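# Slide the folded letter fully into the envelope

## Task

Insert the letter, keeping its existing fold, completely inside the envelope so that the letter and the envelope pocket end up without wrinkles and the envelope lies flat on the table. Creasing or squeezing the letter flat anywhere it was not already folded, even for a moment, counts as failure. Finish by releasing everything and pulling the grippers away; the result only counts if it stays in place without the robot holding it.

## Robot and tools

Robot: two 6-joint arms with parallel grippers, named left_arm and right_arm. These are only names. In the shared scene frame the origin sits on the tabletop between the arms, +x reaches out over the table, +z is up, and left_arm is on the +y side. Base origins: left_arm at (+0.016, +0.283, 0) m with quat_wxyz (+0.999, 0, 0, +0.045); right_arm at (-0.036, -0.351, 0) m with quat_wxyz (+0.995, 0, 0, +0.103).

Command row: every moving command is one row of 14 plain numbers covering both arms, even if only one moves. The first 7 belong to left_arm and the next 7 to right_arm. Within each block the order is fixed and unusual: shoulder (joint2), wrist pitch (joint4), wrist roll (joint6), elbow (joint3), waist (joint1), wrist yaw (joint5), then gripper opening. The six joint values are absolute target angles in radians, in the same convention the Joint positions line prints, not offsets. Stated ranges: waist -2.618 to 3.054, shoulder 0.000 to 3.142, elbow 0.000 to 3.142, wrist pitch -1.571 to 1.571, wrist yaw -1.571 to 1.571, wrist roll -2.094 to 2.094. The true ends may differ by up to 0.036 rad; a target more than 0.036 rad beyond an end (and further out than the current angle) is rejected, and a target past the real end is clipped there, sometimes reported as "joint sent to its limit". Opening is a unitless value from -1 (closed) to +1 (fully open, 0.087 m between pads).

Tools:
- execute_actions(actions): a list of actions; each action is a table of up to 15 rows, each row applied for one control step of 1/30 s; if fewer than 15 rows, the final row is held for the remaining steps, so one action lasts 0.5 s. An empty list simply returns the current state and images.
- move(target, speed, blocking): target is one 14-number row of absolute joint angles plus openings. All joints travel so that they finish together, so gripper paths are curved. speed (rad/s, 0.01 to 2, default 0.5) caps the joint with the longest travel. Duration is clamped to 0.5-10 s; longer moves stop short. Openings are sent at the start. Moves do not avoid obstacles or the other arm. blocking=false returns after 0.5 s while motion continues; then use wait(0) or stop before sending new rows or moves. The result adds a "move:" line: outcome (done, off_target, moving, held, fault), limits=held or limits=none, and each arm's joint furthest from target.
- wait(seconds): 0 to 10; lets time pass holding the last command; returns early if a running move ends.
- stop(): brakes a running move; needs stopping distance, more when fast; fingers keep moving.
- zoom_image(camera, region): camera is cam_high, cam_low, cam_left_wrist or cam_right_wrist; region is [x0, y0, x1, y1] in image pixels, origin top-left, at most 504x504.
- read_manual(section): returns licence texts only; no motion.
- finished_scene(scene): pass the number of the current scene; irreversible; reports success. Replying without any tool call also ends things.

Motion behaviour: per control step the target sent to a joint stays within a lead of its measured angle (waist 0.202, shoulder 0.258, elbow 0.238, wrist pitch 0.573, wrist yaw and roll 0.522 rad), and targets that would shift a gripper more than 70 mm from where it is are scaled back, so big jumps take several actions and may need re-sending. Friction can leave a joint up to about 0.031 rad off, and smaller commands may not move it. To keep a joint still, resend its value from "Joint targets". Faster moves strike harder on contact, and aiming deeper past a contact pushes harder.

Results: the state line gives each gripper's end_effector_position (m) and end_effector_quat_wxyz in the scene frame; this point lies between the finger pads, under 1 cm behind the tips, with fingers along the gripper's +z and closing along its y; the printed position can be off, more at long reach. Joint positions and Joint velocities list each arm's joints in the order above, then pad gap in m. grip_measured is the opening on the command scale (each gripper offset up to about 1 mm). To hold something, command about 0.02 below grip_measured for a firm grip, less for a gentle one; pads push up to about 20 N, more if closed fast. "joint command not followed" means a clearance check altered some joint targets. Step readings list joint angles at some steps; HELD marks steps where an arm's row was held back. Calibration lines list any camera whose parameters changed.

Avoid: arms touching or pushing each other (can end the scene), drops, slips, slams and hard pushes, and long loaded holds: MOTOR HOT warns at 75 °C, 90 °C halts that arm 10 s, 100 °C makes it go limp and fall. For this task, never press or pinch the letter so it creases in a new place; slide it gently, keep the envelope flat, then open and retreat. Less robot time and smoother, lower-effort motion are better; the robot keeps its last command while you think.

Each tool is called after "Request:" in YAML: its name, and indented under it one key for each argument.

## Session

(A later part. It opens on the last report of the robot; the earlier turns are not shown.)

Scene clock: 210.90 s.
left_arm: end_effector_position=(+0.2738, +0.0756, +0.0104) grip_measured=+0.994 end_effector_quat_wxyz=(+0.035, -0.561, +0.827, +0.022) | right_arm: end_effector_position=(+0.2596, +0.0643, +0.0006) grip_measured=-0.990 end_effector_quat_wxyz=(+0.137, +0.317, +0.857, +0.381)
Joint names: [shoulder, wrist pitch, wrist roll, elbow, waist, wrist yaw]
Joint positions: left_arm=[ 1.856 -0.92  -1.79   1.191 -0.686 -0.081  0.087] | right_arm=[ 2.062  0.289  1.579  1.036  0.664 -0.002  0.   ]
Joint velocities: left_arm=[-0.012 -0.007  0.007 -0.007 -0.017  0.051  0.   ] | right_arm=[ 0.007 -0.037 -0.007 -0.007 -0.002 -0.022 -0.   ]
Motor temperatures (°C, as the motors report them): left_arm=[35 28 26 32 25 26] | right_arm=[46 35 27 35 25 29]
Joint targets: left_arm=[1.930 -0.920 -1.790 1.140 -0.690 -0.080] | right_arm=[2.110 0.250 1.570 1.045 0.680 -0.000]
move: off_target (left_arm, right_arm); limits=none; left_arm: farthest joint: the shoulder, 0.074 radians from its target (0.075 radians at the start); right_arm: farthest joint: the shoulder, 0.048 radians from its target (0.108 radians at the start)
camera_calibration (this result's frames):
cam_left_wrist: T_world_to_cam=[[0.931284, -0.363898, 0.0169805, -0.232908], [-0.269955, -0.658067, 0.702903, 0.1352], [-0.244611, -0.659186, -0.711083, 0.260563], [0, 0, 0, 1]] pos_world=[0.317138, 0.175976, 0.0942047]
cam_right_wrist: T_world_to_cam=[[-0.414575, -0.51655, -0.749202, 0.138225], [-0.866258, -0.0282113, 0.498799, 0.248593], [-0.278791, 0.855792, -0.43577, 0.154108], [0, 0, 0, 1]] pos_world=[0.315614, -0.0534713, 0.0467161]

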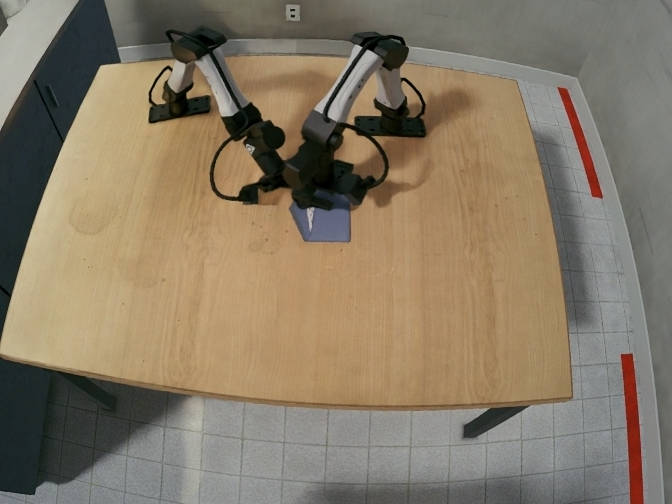

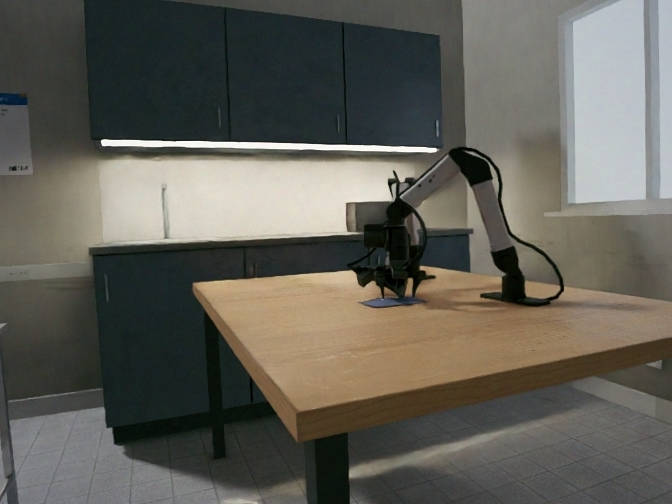

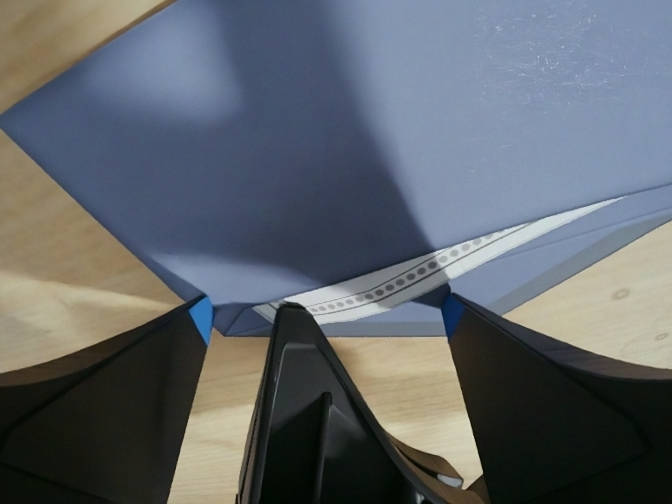

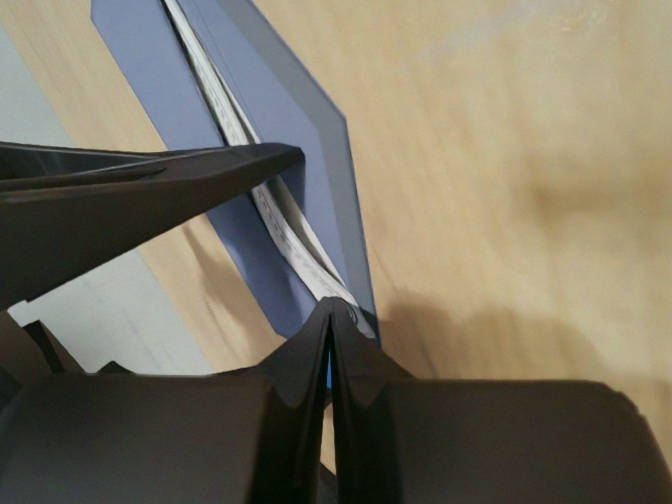

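Request:
move:
  target: [1.84,-0.93,-1.79,1.26,-0.69,-0.01,1, 1.975,0.28,1.57,0.965,0.62,0,-1]
  speed: 0.08

Request:
move:
  target: [1.96,-0.93,-1.79,1.21,-0.69,-0.01,1, 2.06,0.25,1.57,0.965,0.62,0,-1]
  speed: 0.06

Request:
move:
  target: [1.97,-0.93,-1.79,1.20,-0.69,-0.01,1, 2.12,0.25,1.57,1.06,0.665,0,-1]
  speed: 0.025

Scene clock: 212.70 s.
left_arm: end_effector_position=(+0.2803, +0.0576, +0.0245) grip_measured=+0.994 end_effector_quat_wxyz=(+0.014, -0.562, +0.827, -0.011) | right_arm: end_effector_position=(+0.2653, +0.0451, +0.0103) grip_measured=-0.990 end_effector_quat_wxyz=(+0.144, +0.331, +0.851, +0.381)
Joint names: [shoulder, wrist pitch, wrist roll, elbow, waist, wrist yaw]
Joint positions: left_arm=[ 1.853 -0.922 -1.79   1.236 -0.686 -0.018  0.087] | right_arm=[ 2.     0.286  1.579  0.983  0.63  -0.002  0.   ]
Joint velocities: left_arm=[-0.007  0.037 -0.051  0.002  0.007 -0.066  0.001] | right_arm=[ 0.002 -0.022  0.007  0.007  0.002  0.051  0.   ]
Motor temperatures (°C, as the motors report them): left_arm=[35 27 26 32 25 26] | right_arm=[47 35 27 35 25 29]
Joint targets: left_arm=[1.840 -0.930 -1.790 1.260 -0.690 -0.010] | right_arm=[1.975 0.280 1.570 0.965 0.620 -0.000]
move: off_target (left_arm, right_arm); limits=none; left_arm: farthest joint: the elbow, 0.024 radians from its target (0.069 radians at the start); right_arm: farthest joint: the shoulder, 0.025 radians from its target (0.087 radians at the start)
camera_calibration (this result's frames):
cam_left_wrist: T_world_to_cam=[[0.931006, -0.361863, 0.0477842, -0.24656], [-0.272146, -0.600939, 0.751538, 0.111312], [-0.243238, -0.71269, -0.657957, 0.26173], [0, 0, 0, 1]] pos_world=[0.323504, 0.164203, 0.100334]
cam_right_wrist: T_world_to_cam=[[-0.429373, -0.499417, -0.752477, 0.141119], [-0.868371, -0.000619954, 0.495915, 0.247571], [-0.248135, 0.866361, -0.433413, 0.167803], [0, 0, 0, 1]] pos_world=[0.317214, -0.0747475, 0.0561423]

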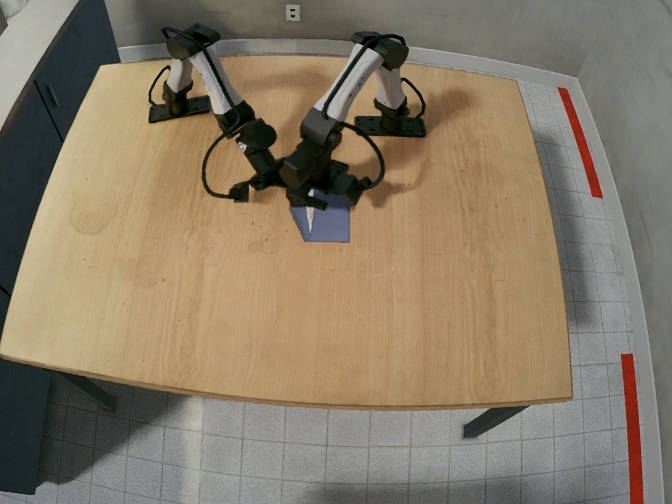

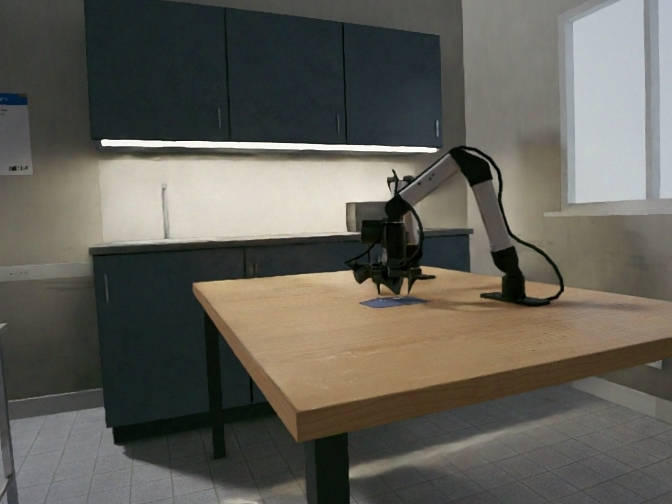

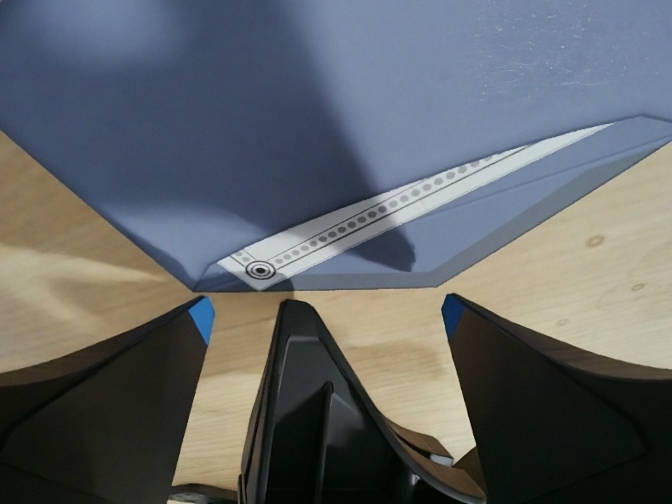

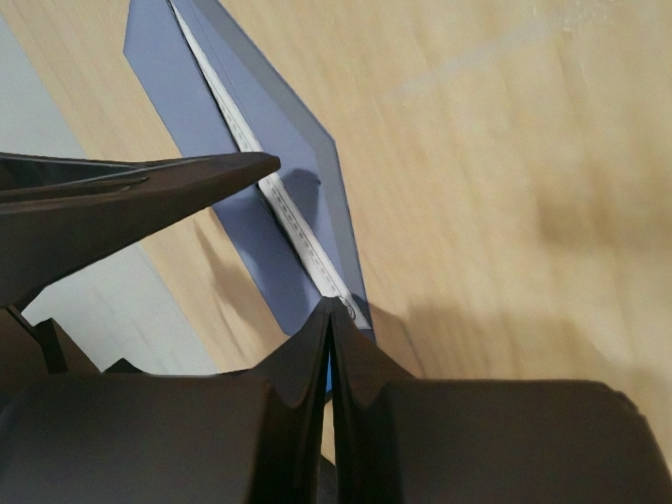

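Scene clock: 214.70 s.
left_arm: end_effector_position=(+0.2768, +0.0598, +0.0107) grip_measured=+0.994 end_effector_quat_wxyz=(+0.006, -0.561, +0.827, +0.008) | right_arm: end_effector_position=(+0.2630, +0.0426, +0.0007) grip_measured=-0.990 end_effector_quat_wxyz=(+0.139, +0.333, +0.856, +0.370)
Joint names: [shoulder, wrist pitch, wrist roll, elbow, waist, wrist yaw]
Joint positions: left_arm=[ 1.896 -0.923 -1.79   1.236 -0.686 -0.017  0.087] | right_arm=[ 2.017  0.276  1.58   0.983  0.63  -0.002  0.   ]
Joint velocities: left_arm=[ 0.012 -0.007 -0.051 -0.007  0.002 -0.037 -0.002] | right_arm=[-0.017 -0.007 -0.037  0.007 -0.017  0.007 -0.001]
Motor temperatures (°C, as the motors report them): left_arm=[35 27 26 32 25 26] | right_arm=[47 35 27 35 25 29]
Joint targets: left_arm=[1.960 -0.930 -1.790 1.210 -0.690 -0.010] | right_arm=[2.060 0.250 1.570 0.965 0.620 -0.000]
move: off_target (left_arm, right_arm); limits=none; left_arm: farthest joint: the shoulder, 0.064 radians from its target (0.107 radians at the start); right_arm: farthest joint: the shoulder, 0.043 radians from its target (0.060 radians at the start)
camera_calibration (this result's frames):
cam_left_wrist: T_world_to_cam=[[0.931969, -0.362495, 0.00553832, -0.241551], [-0.244964, -0.618389, 0.746718, 0.115568], [-0.267257, -0.697275, -0.665118, 0.259169], [0, 0, 0, 1]] pos_world=[0.322693, 0.164617, 0.0874185]
cam_right_wrist: T_world_to_cam=[[-0.442786, -0.513682, -0.734895, 0.135768], [-0.859279, 0.00901558, 0.511428, 0.247456], [-0.256086, 0.857933, -0.445388, 0.167703], [0, 0, 0, 1]] pos_world=[0.315696, -0.0763669, 0.0479126]

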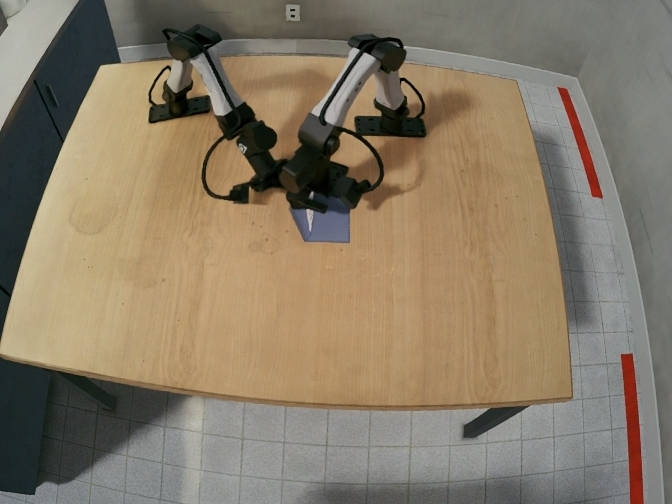

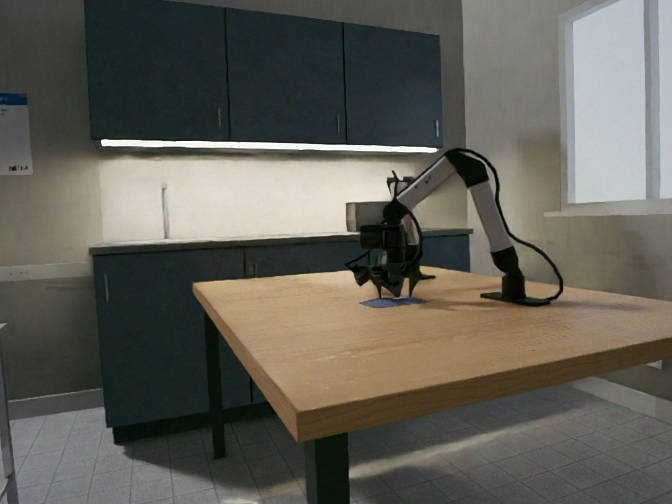

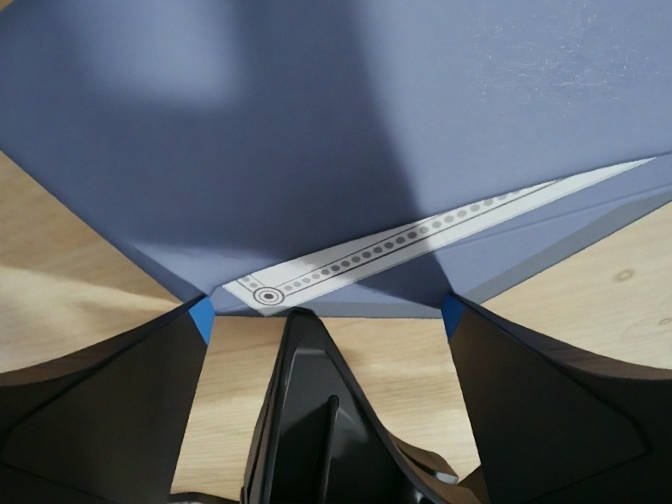

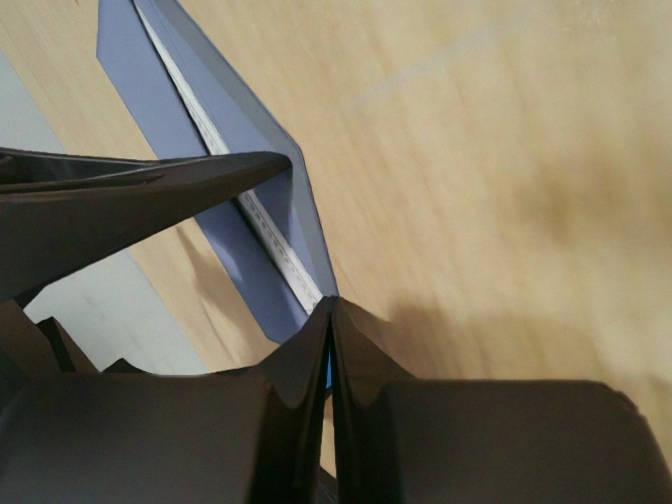

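Scene clock: 219.03 s.
left_arm: end_effector_position=(+0.2765, +0.0598, +0.0104) grip_measured=+0.994 end_effector_quat_wxyz=(+0.005, -0.561, +0.827, +0.009) | right_arm: end_effector_position=(+0.2685, +0.0618, +0.0003) grip_measured=-0.990 end_effector_quat_wxyz=(+0.140, +0.324, +0.855, +0.381)
Joint names: [shoulder, wrist pitch, wrist roll, elbow, waist, wrist yaw]
Joint positions: left_arm=[ 1.897 -0.923 -1.79   1.236 -0.686 -0.016  0.087] | right_arm=[ 2.072  0.286  1.58   1.05   0.647 -0.002  0.   ]
Joint velocities: left_arm=[ 0.007  0.037 -0.007  0.022 -0.007 -0.051  0.   ] | right_arm=[ 0.002 -0.051  0.007 -0.007  0.002 -0.007 -0.   ]
Motor temperatures (°C, as the motors report them): left_arm=[35 27 26 32 25 26] | right_arm=[46 35 27 35 25 29]
Joint targets: left_arm=[1.970 -0.930 -1.790 1.200 -0.690 -0.010] | right_arm=[2.120 0.250 1.570 1.060 0.665 0.000]
move: off_target (left_arm, right_arm); limits=none; left_arm: farthest joint: the shoulder, 0.073 radians from its target (0.074 radians at the start); right_arm: farthest joint: the shoulder, 0.048 radians from its target (0.103 radians at the start)
camera_calibration (this result's frames):
cam_left_wrist: T_world_to_cam=[[0.931981, -0.362487, 0.00388018, -0.241298], [-0.243695, -0.618561, 0.746991, 0.115423], [-0.268374, -0.697126, -0.664823, 0.259178], [0, 0, 0, 1]] pos_world=[0.32257, 0.164609, 0.087024]
cam_right_wrist: T_world_to_cam=[[-0.423101, -0.508834, -0.749715, 0.142173], [-0.866657, -0.014154, 0.498704, 0.255691], [-0.264369, 0.860748, -0.434996, 0.154492], [0, 0, 0, 1]] pos_world=[0.322593, -0.0570172, 0.0462783]

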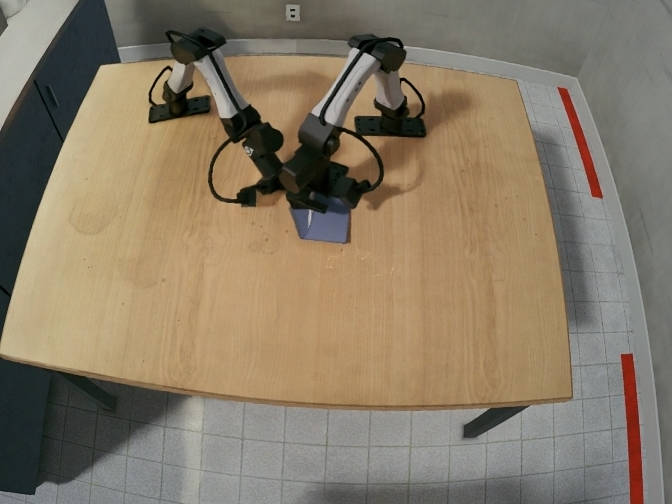

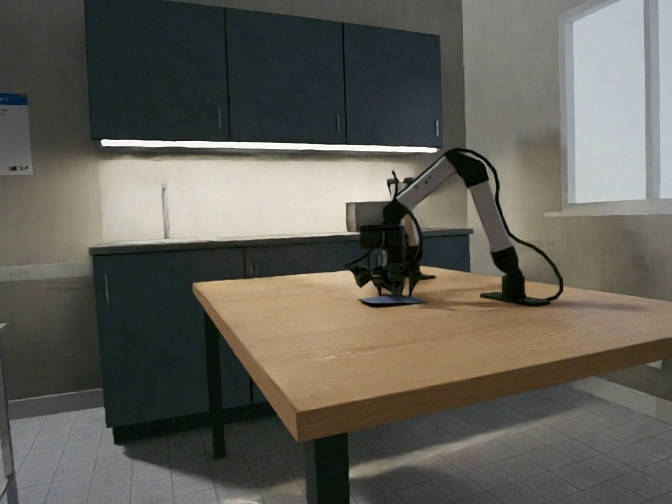

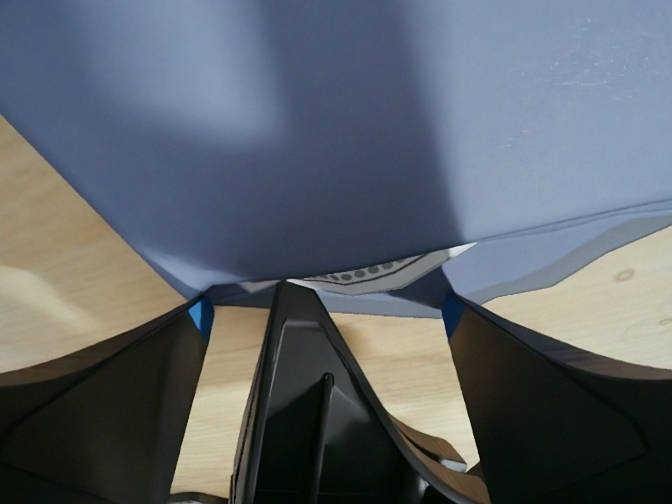

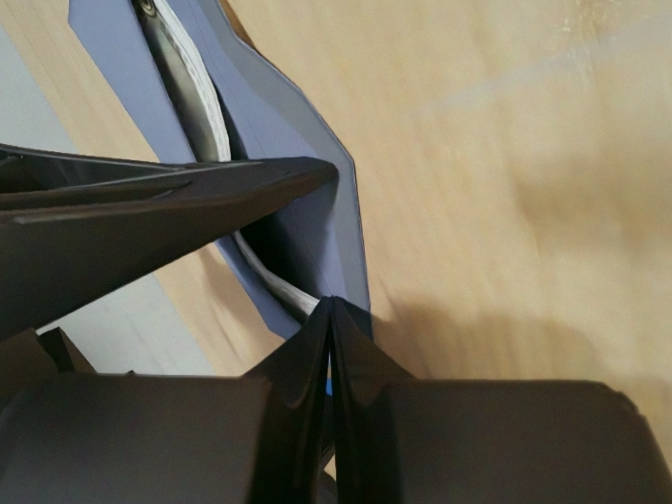

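Good bite; relieve lateral bow by moving -x, then back off.

Request:
execute_actions:
  actions:
    - [[1.97,-0.93,-1.79,1.20,-0.69,-0.01,1, 2.12,0.25,1.57,1.06,0.675,-0.02,-1]]
    - [[1.97,-0.93,-1.79,1.20,-0.69,-0.01,1, 2.12,0.25,1.57,1.06,0.685,-0.03,-1]]
    - [[1.97,-0.93,-1.79,1.20,-0.69,-0.01,1, 2.12,0.25,1.57,1.06,0.695,-0.03,-1]]

Request:
move:
  target: [1.97,-0.93,-1.79,1.20,-0.69,-0.01,1, 1.99,0.28,1.57,0.985,0.63,0,-1]
  speed: 0.06

Scene clock: 220.70 s.
left_arm: end_effector_position=(+0.2765, +0.0598, +0.0104) grip_measured=+0.994 end_effector_quat_wxyz=(+0.005, -0.561, +0.827, +0.009) | right_arm: end_effector_position=(+0.2562, +0.0710, +0.0006) grip_measured=-0.990 end_effector_quat_wxyz=(+0.134, +0.311, +0.859, +0.384)
Joint names: [shoulder, wrist pitch, wrist roll, elbow, waist, wrist yaw]
Joint positions: left_arm=[ 1.897 -0.923 -1.79   1.236 -0.686 -0.016  0.087] | right_arm=[ 2.072  0.288  1.58   1.05   0.677 -0.002  0.   ]
Joint velocities: left_arm=[-0.012 -0.022 -0.022 -0.002 -0.017 -0.022  0.   ] | right_arm=[-0.002  0.007  0.007 -0.012 -0.007 -0.022 -0.001]
Motor temperatures (°C, as the motors report them): left_arm=[35 27 26 32 25 26] | right_arm=[46 35 27 35 25 29]
Joint targets: left_arm=[1.970 -0.930 -1.790 1.200 -0.690 -0.010] | right_arm=[2.120 0.250 1.570 1.060 0.695 -0.030]
Step readings (joint positions; steps 1 to 15: 1st action; 16 to 30: 2nd action; 31 to 45: 3rd action):
0: left_arm=[1.897 -0.923 -1.790 1.236 -0.686 -0.016] | right_arm=[2.072 0.286 1.580 1.050 0.647 -0.002]
1: left_arm=[1.897 -0.923 -1.790 1.236 -0.686 -0.016] | right_arm=[2.072 0.286 1.580 1.050 0.648 -0.002]
2: left_arm=[1.897 -0.923 -1.790 1.236 -0.686 -0.016] | right_arm=[2.072 0.287 1.580 1.050 0.649 -0.002]
4: left_arm=[1.897 -0.923 -1.790 1.236 -0.686 -0.016] | right_arm=[2.072 0.288 1.580 1.050 0.652 -0.002]
8: left_arm=[1.897 -0.923 -1.790 1.236 -0.686 -0.016] | right_arm=[2.072 0.288 1.580 1.050 0.656 -0.002]
15: left_arm=[1.897 -0.923 -1.790 1.236 -0.686 -0.016] | right_arm=[2.072 0.288 1.580 1.050 0.656 -0.002]
16: left_arm=[1.897 -0.923 -1.790 1.236 -0.686 -0.016] | right_arm=[2.072 0.288 1.580 1.050 0.657 -0.002]
17: left_arm=[1.897 -0.923 -1.790 1.236 -0.686 -0.016] | right_arm=[2.072 0.288 1.580 1.050 0.658 -0.002]
19: left_arm=[1.897 -0.923 -1.790 1.236 -0.686 -0.016] | right_arm=[2.072 0.288 1.580 1.050 0.662 -0.002]
23: left_arm=[1.897 -0.923 -1.790 1.236 -0.686 -0.016] | right_arm=[2.072 0.288 1.580 1.050 0.667 -0.002]
30: left_arm=[1.897 -0.923 -1.790 1.236 -0.686 -0.016] | right_arm=[2.072 0.288 1.580 1.050 0.667 -0.002]
31: left_arm=[1.897 -0.923 -1.790 1.236 -0.686 -0.016] | right_arm=[2.072 0.288 1.580 1.050 0.667 -0.002]
32: left_arm=[1.897 -0.923 -1.790 1.236 -0.686 -0.016] | right_arm=[2.072 0.288 1.580 1.050 0.669 -0.002]
34: left_arm=[1.897 -0.923 -1.790 1.236 -0.686 -0.016] | right_arm=[2.072 0.288 1.580 1.050 0.673 -0.002]
38: left_arm=[1.897 -0.923 -1.790 1.236 -0.686 -0.016] | right_arm=[2.072 0.288 1.580 1.050 0.677 -0.002]
45: Joint positions above
camera_calibration (this result's frames):
cam_left_wrist: T_world_to_cam=[[0.931981, -0.362487, 0.00388018, -0.241298], [-0.243695, -0.618561, 0.746991, 0.115423], [-0.268374, -0.697126, -0.664823, 0.259178], [0, 0, 0, 1]] pos_world=[0.32257, 0.164609, 0.087024]
cam_right_wrist: T_world_to_cam=[[-0.406669, -0.520246, -0.750976, 0.138503], [-0.86644, -0.040996, 0.497595, 0.246777], [-0.289659, 0.853032, -0.43409, 0.150456], [0, 0, 0, 1]] pos_world=[0.313723, -0.0461713, 0.0465288]

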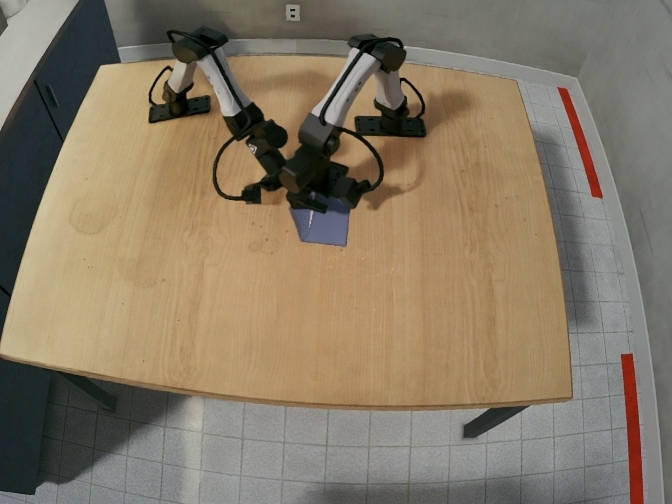

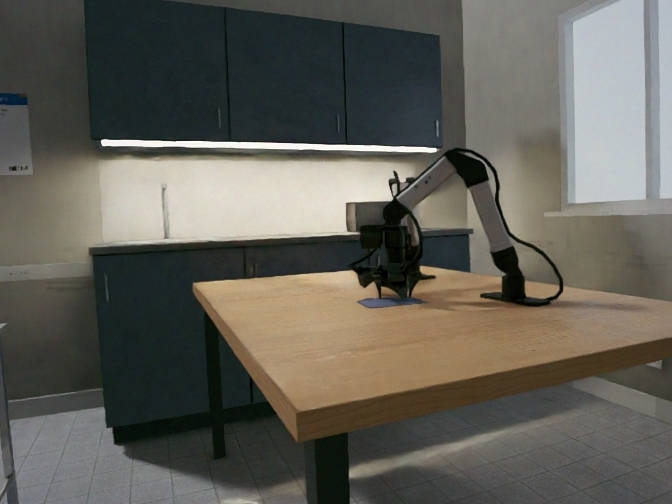

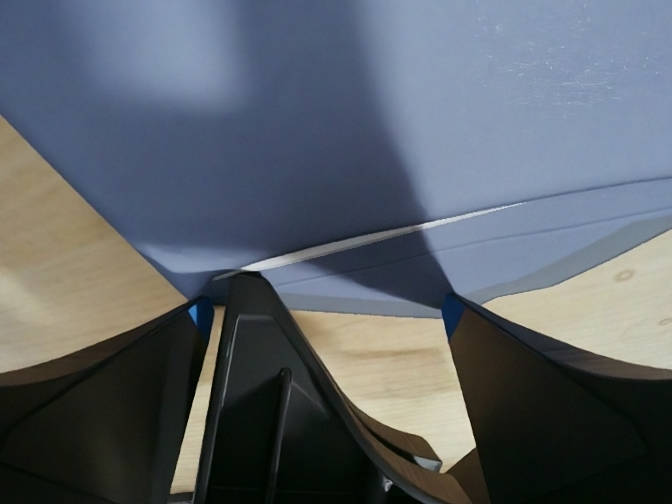

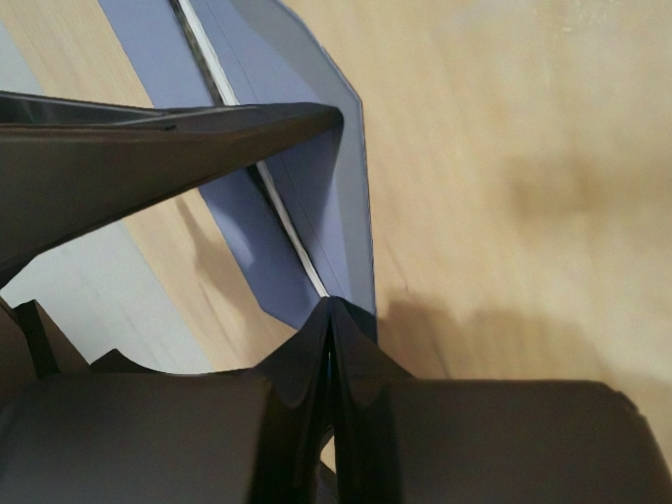

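Scene clock: 222.37 s.
left_arm: end_effector_position=(+0.2764, +0.0597, +0.0105) grip_measured=+0.994 end_effector_quat_wxyz=(+0.005, -0.561, +0.827, +0.009) | right_arm: end_effector_position=(+0.2648, +0.0521, +0.0106) grip_measured=-0.990 end_effector_quat_wxyz=(+0.142, +0.326, +0.852, +0.384)
Joint names: [shoulder, wrist pitch, wrist roll, elbow, waist, wrist yaw]
Joint positions: left_arm=[ 1.897 -0.924 -1.79   1.236 -0.686 -0.015  0.087] | right_arm=[ 2.015  0.286  1.579  1.003  0.64  -0.003  0.   ]
Joint velocities: left_arm=[-0.007 -0.051 -0.022  0.012  0.002 -0.037  0.   ] | right_arm=[-0.002  0.037 -0.095 -0.002 -0.002  0.022 -0.   ]
Motor temperatures (°C, as the motors report them): left_arm=[35 27 26 32 25 26] | right_arm=[47 35 27 35 25 29]
Joint targets: left_arm=[1.970 -0.930 -1.790 1.200 -0.690 -0.010] | right_arm=[1.990 0.280 1.570 0.985 0.630 0.000]
move: off_target (left_arm, right_arm); limits=none; left_arm: farthest joint: the shoulder, 0.073 radians from its target (0.073 radians at the start); right_arm: farthest joint: the shoulder, 0.025 radians from its target (0.082 radians at the start)
camera_calibration (this result's frames):
cam_left_wrist: T_world_to_cam=[[0.931986, -0.362476, 0.00370903, -0.241214], [-0.243368, -0.618092, 0.747485, 0.115109], [-0.268653, -0.697548, -0.664268, 0.259285], [0, 0, 0, 1]] pos_world=[0.32248, 0.164578, 0.0870871]
cam_right_wrist: T_world_to_cam=[[-0.421729, -0.500616, -0.755995, 0.14266], [-0.869782, -0.0122016, 0.493285, 0.247942], [-0.256171, 0.865583, -0.430281, 0.163792], [0, 0, 0, 1]] pos_world=[0.317778, -0.0673322, 0.0560207]

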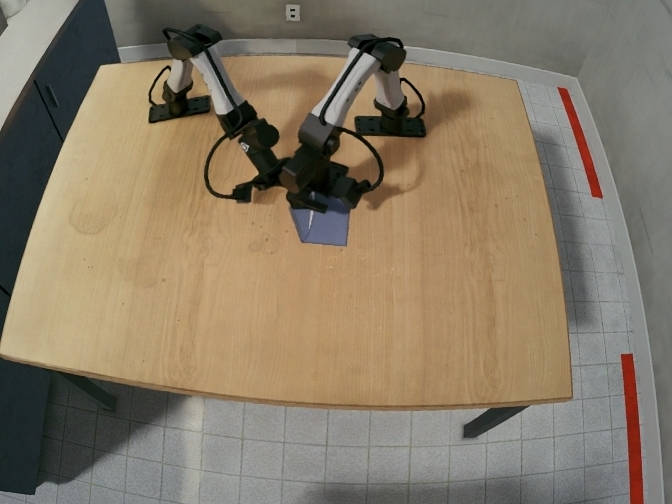

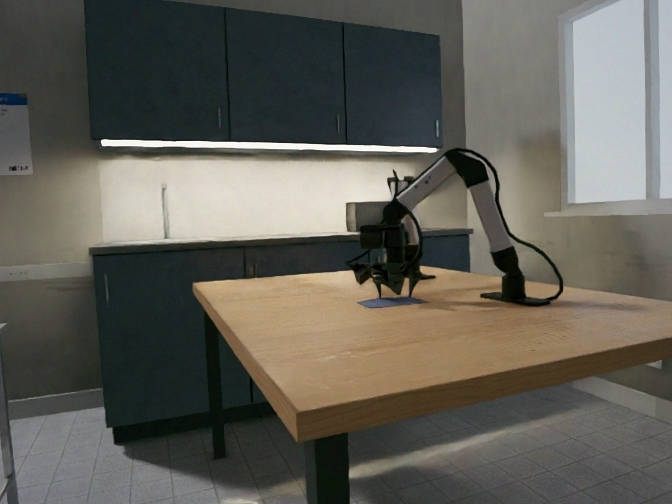

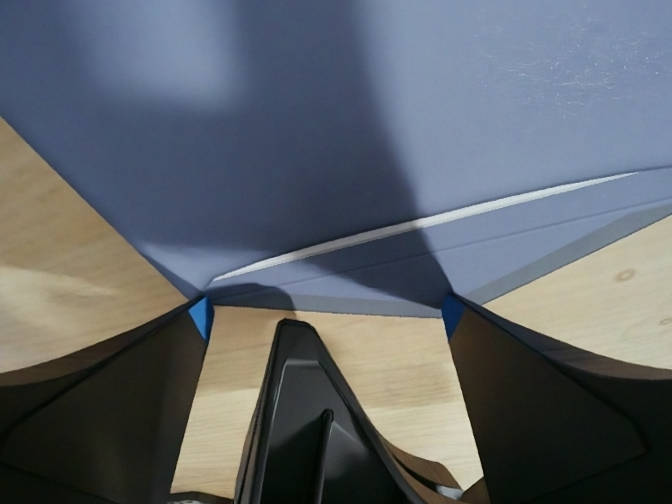

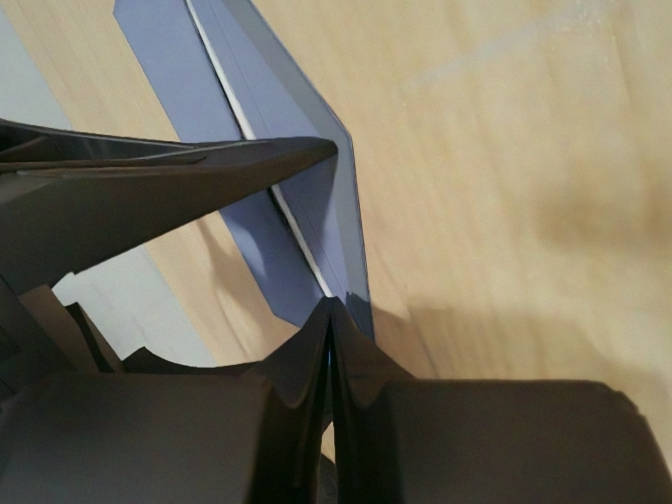

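Request:
move:
  target: [1.6,-0.93,-1.79,1.23,-0.6,-0.01,1, 1.99,0.28,1.57,0.985,0.63,0,-1]
  speed: 0.3

Request:
move:
  target: [1.3,-0.6,-1.79,1.1,0,0,1, 1.4,0.1,1.57,0.9,0,0,-1]

Request:
finished_scene:
  scene: 2

Scene clock: 223.83 s.
left_arm: end_effector_position=(+0.3066, +0.0724, +0.1042) grip_measured=+0.994 end_effector_quat_wxyz=(+0.061, -0.588, +0.797, -0.120) | right_arm: end_effector_position=(+0.2647, +0.0521, +0.0105) grip_measured=-0.990 end_effector_quat_wxyz=(+0.142, +0.327, +0.852, +0.384)
Joint names: [shoulder, wrist pitch, wrist roll, elbow, waist, wrist yaw]
Joint positions: left_arm=[ 1.613 -0.924 -1.79   1.236 -0.61  -0.015  0.087] | right_arm=[ 2.015  0.286  1.579  1.003  0.64  -0.003  0.   ]
Joint velocities: left_arm=[ 0.002  0.051 -0.007  0.002  0.002  0.022 -0.002] | right_arm=[ 0.007 -0.007 -0.051 -0.017  0.022  0.007 -0.   ]
Motor temperatures (°C, as the motors report them): left_arm=[35 27 26 32 25 26] | right_arm=[47 35 27 35 25 29]
Joint targets: left_arm=[1.600 -0.930 -1.790 1.230 -0.600 -0.010] | right_arm=[1.990 0.280 1.570 0.985 0.630 0.000]
move: off_target (right_arm); limits=none; left_arm: farthest joint: the shoulder, 0.013 radians from its target (0.297 radians at the start); right_arm: farthest joint: the shoulder, 0.025 radians from its target (0.025 radians at the start)
camera_calibration (this result's frames):
cam_left_wrist: T_world_to_cam=[[0.922472, -0.270218, 0.27573, -0.297215], [-0.381473, -0.528195, 0.75861, 0.0949542], [-0.0593508, -0.80498, -0.590326, 0.274311], [0, 0, 0, 1]] pos_world=[0.326675, 0.190657, 0.171851]
cam_right_wrist: T_world_to_cam=[[-0.421921, -0.500832, -0.755745, 0.142624], [-0.869657, -0.0120608, 0.493509, 0.247897], [-0.25628, 0.865461, -0.430463, 0.163828], [0, 0, 0, 1]] pos_world=[0.317747, -0.0673664, 0.0559702]

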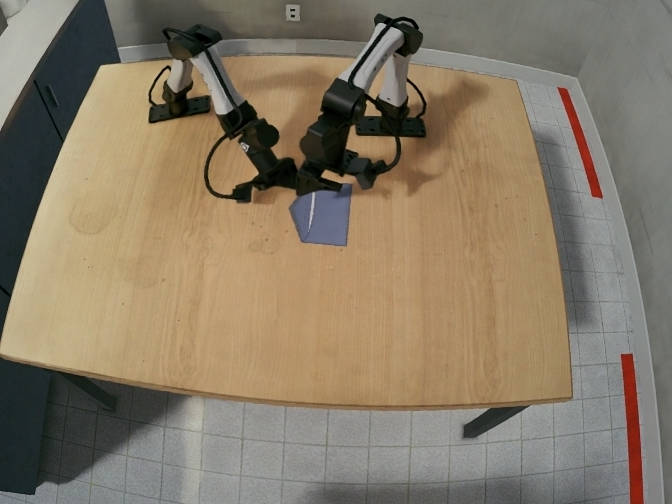

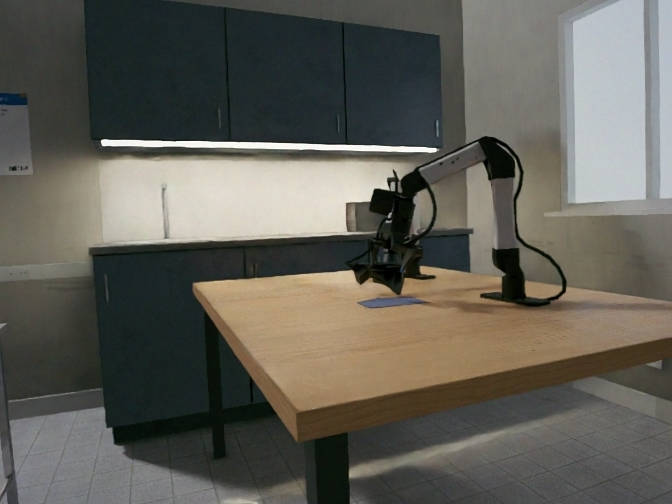

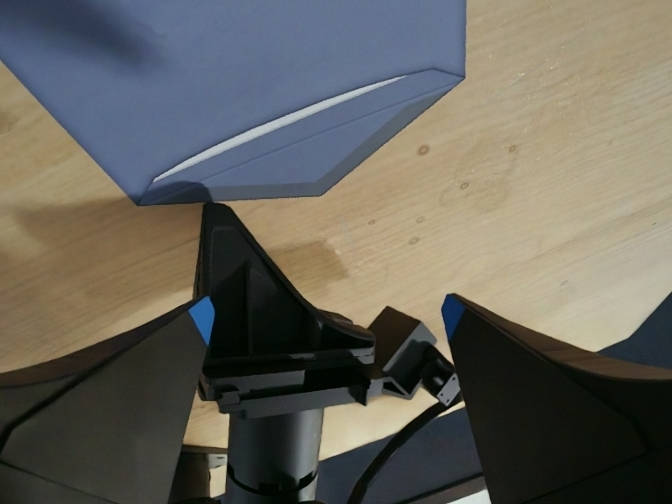

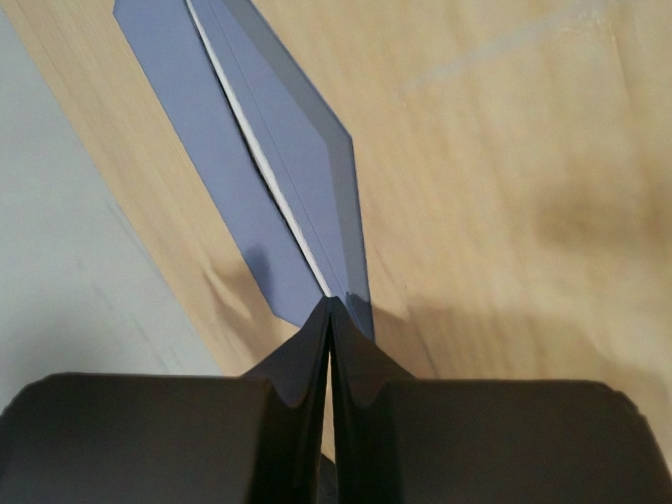

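Scene clock: 225.83 s.
left_arm: end_effector_position=(+0.4020, +0.2748, +0.2060) grip_measured=+0.994 end_effector_quat_wxyz=(-0.246, +0.748, -0.550, +0.278) | right_arm: end_effector_position=(+0.3994, -0.2142, +0.2161) grip_measured=-0.990 end_effector_quat_wxyz=(+0.347, +0.524, +0.645, +0.435)
Joint names: [shoulder, wrist pitch, wrist roll, elbow, waist, wrist yaw]
Joint positions: left_arm=[ 1.315 -0.617 -1.79   1.122 -0.007 -0.007  0.087] | right_arm=[ 1.416  0.105  1.579  0.921  0.005 -0.004  0.   ]
Joint velocities: left_arm=[-0.007  0.051  0.022 -0.002  0.012 -0.066 -0.   ] | right_arm=[ 0.007  0.037 -0.007  0.017  0.007  0.007 -0.001]
Motor temperatures (°C, as the motors report them): left_arm=[36 28 26 32 25 26] | right_arm=[47 35 27 35 25 29]
Joint targets: left_arm=[1.300 -0.600 -1.790 1.100 -0.000 -0.000] | right_arm=[1.400 0.100 1.570 0.900 -0.000 0.000]
move: off_target (left_arm, right_arm); limits=none; left_arm: farthest joint: the elbow, 0.022 radians from its target (0.136 radians at the start); right_arm: farthest joint: the elbow, 0.021 radians from its target (0.103 radians at the start)
camera_calibration (this result's frames):
cam_left_wrist: T_world_to_cam=[[0.67511, 0.280593, 0.682272, -0.494287], [-0.367303, -0.67421, 0.640725, 0.219727], [0.639778, -0.68316, -0.352103, 0.139432], [0, 0, 0, 1]] pos_world=[0.325198, 0.38209, 0.245548]
cam_right_wrist: T_world_to_cam=[[-0.356817, -0.0932521, -0.929508, 0.320351], [-0.834951, 0.478091, 0.272555, 0.399205], [0.418974, 0.873346, -0.248452, 0.209977], [0, 0, 0, 1]] pos_world=[0.359648, -0.344366, 0.241133]

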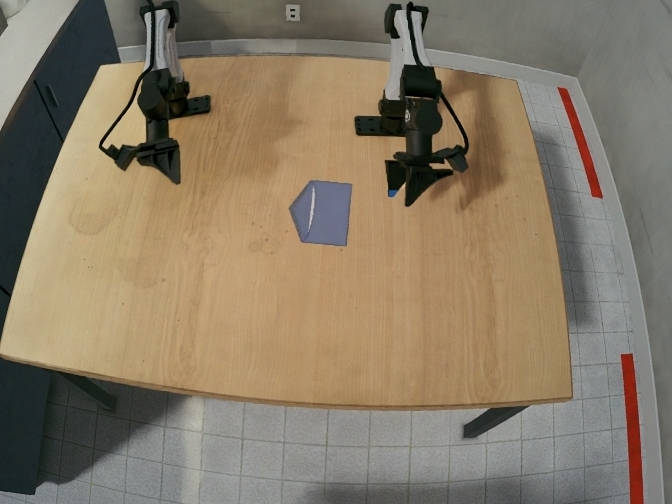

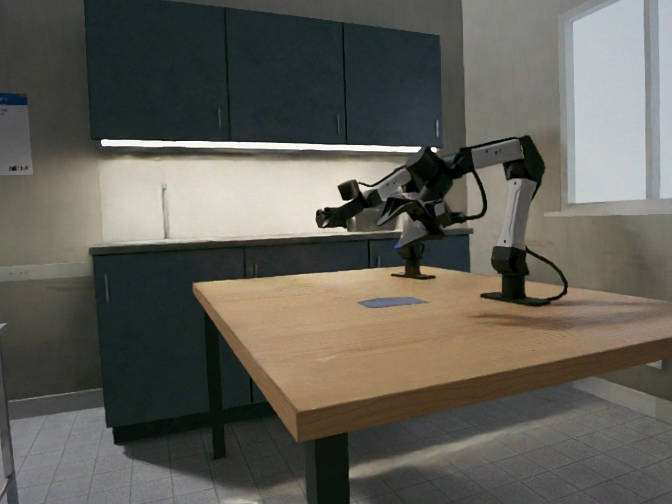

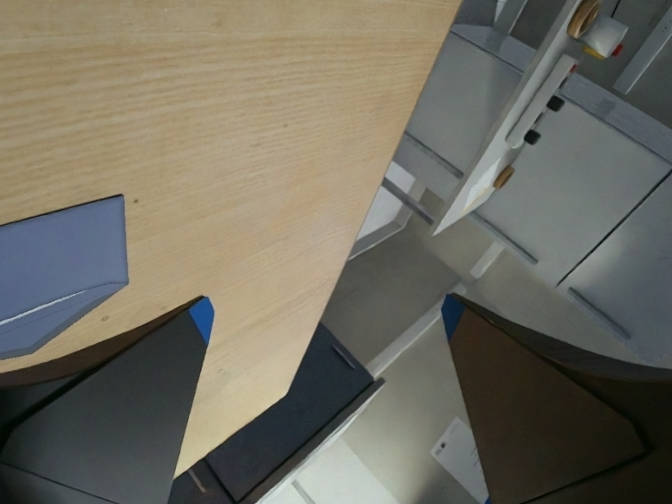

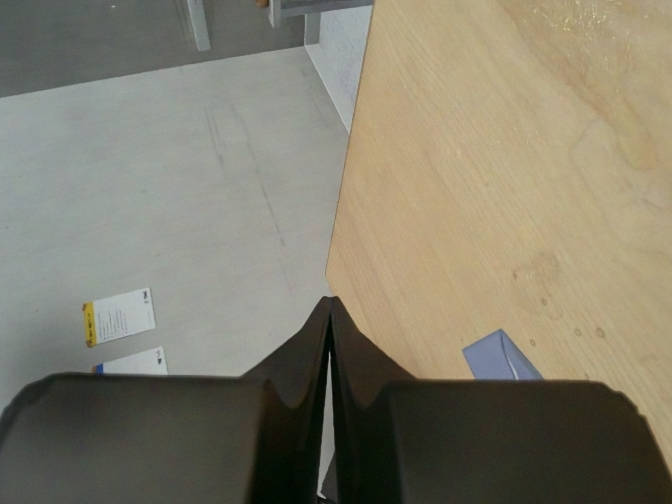

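The scene is finished: the task was done.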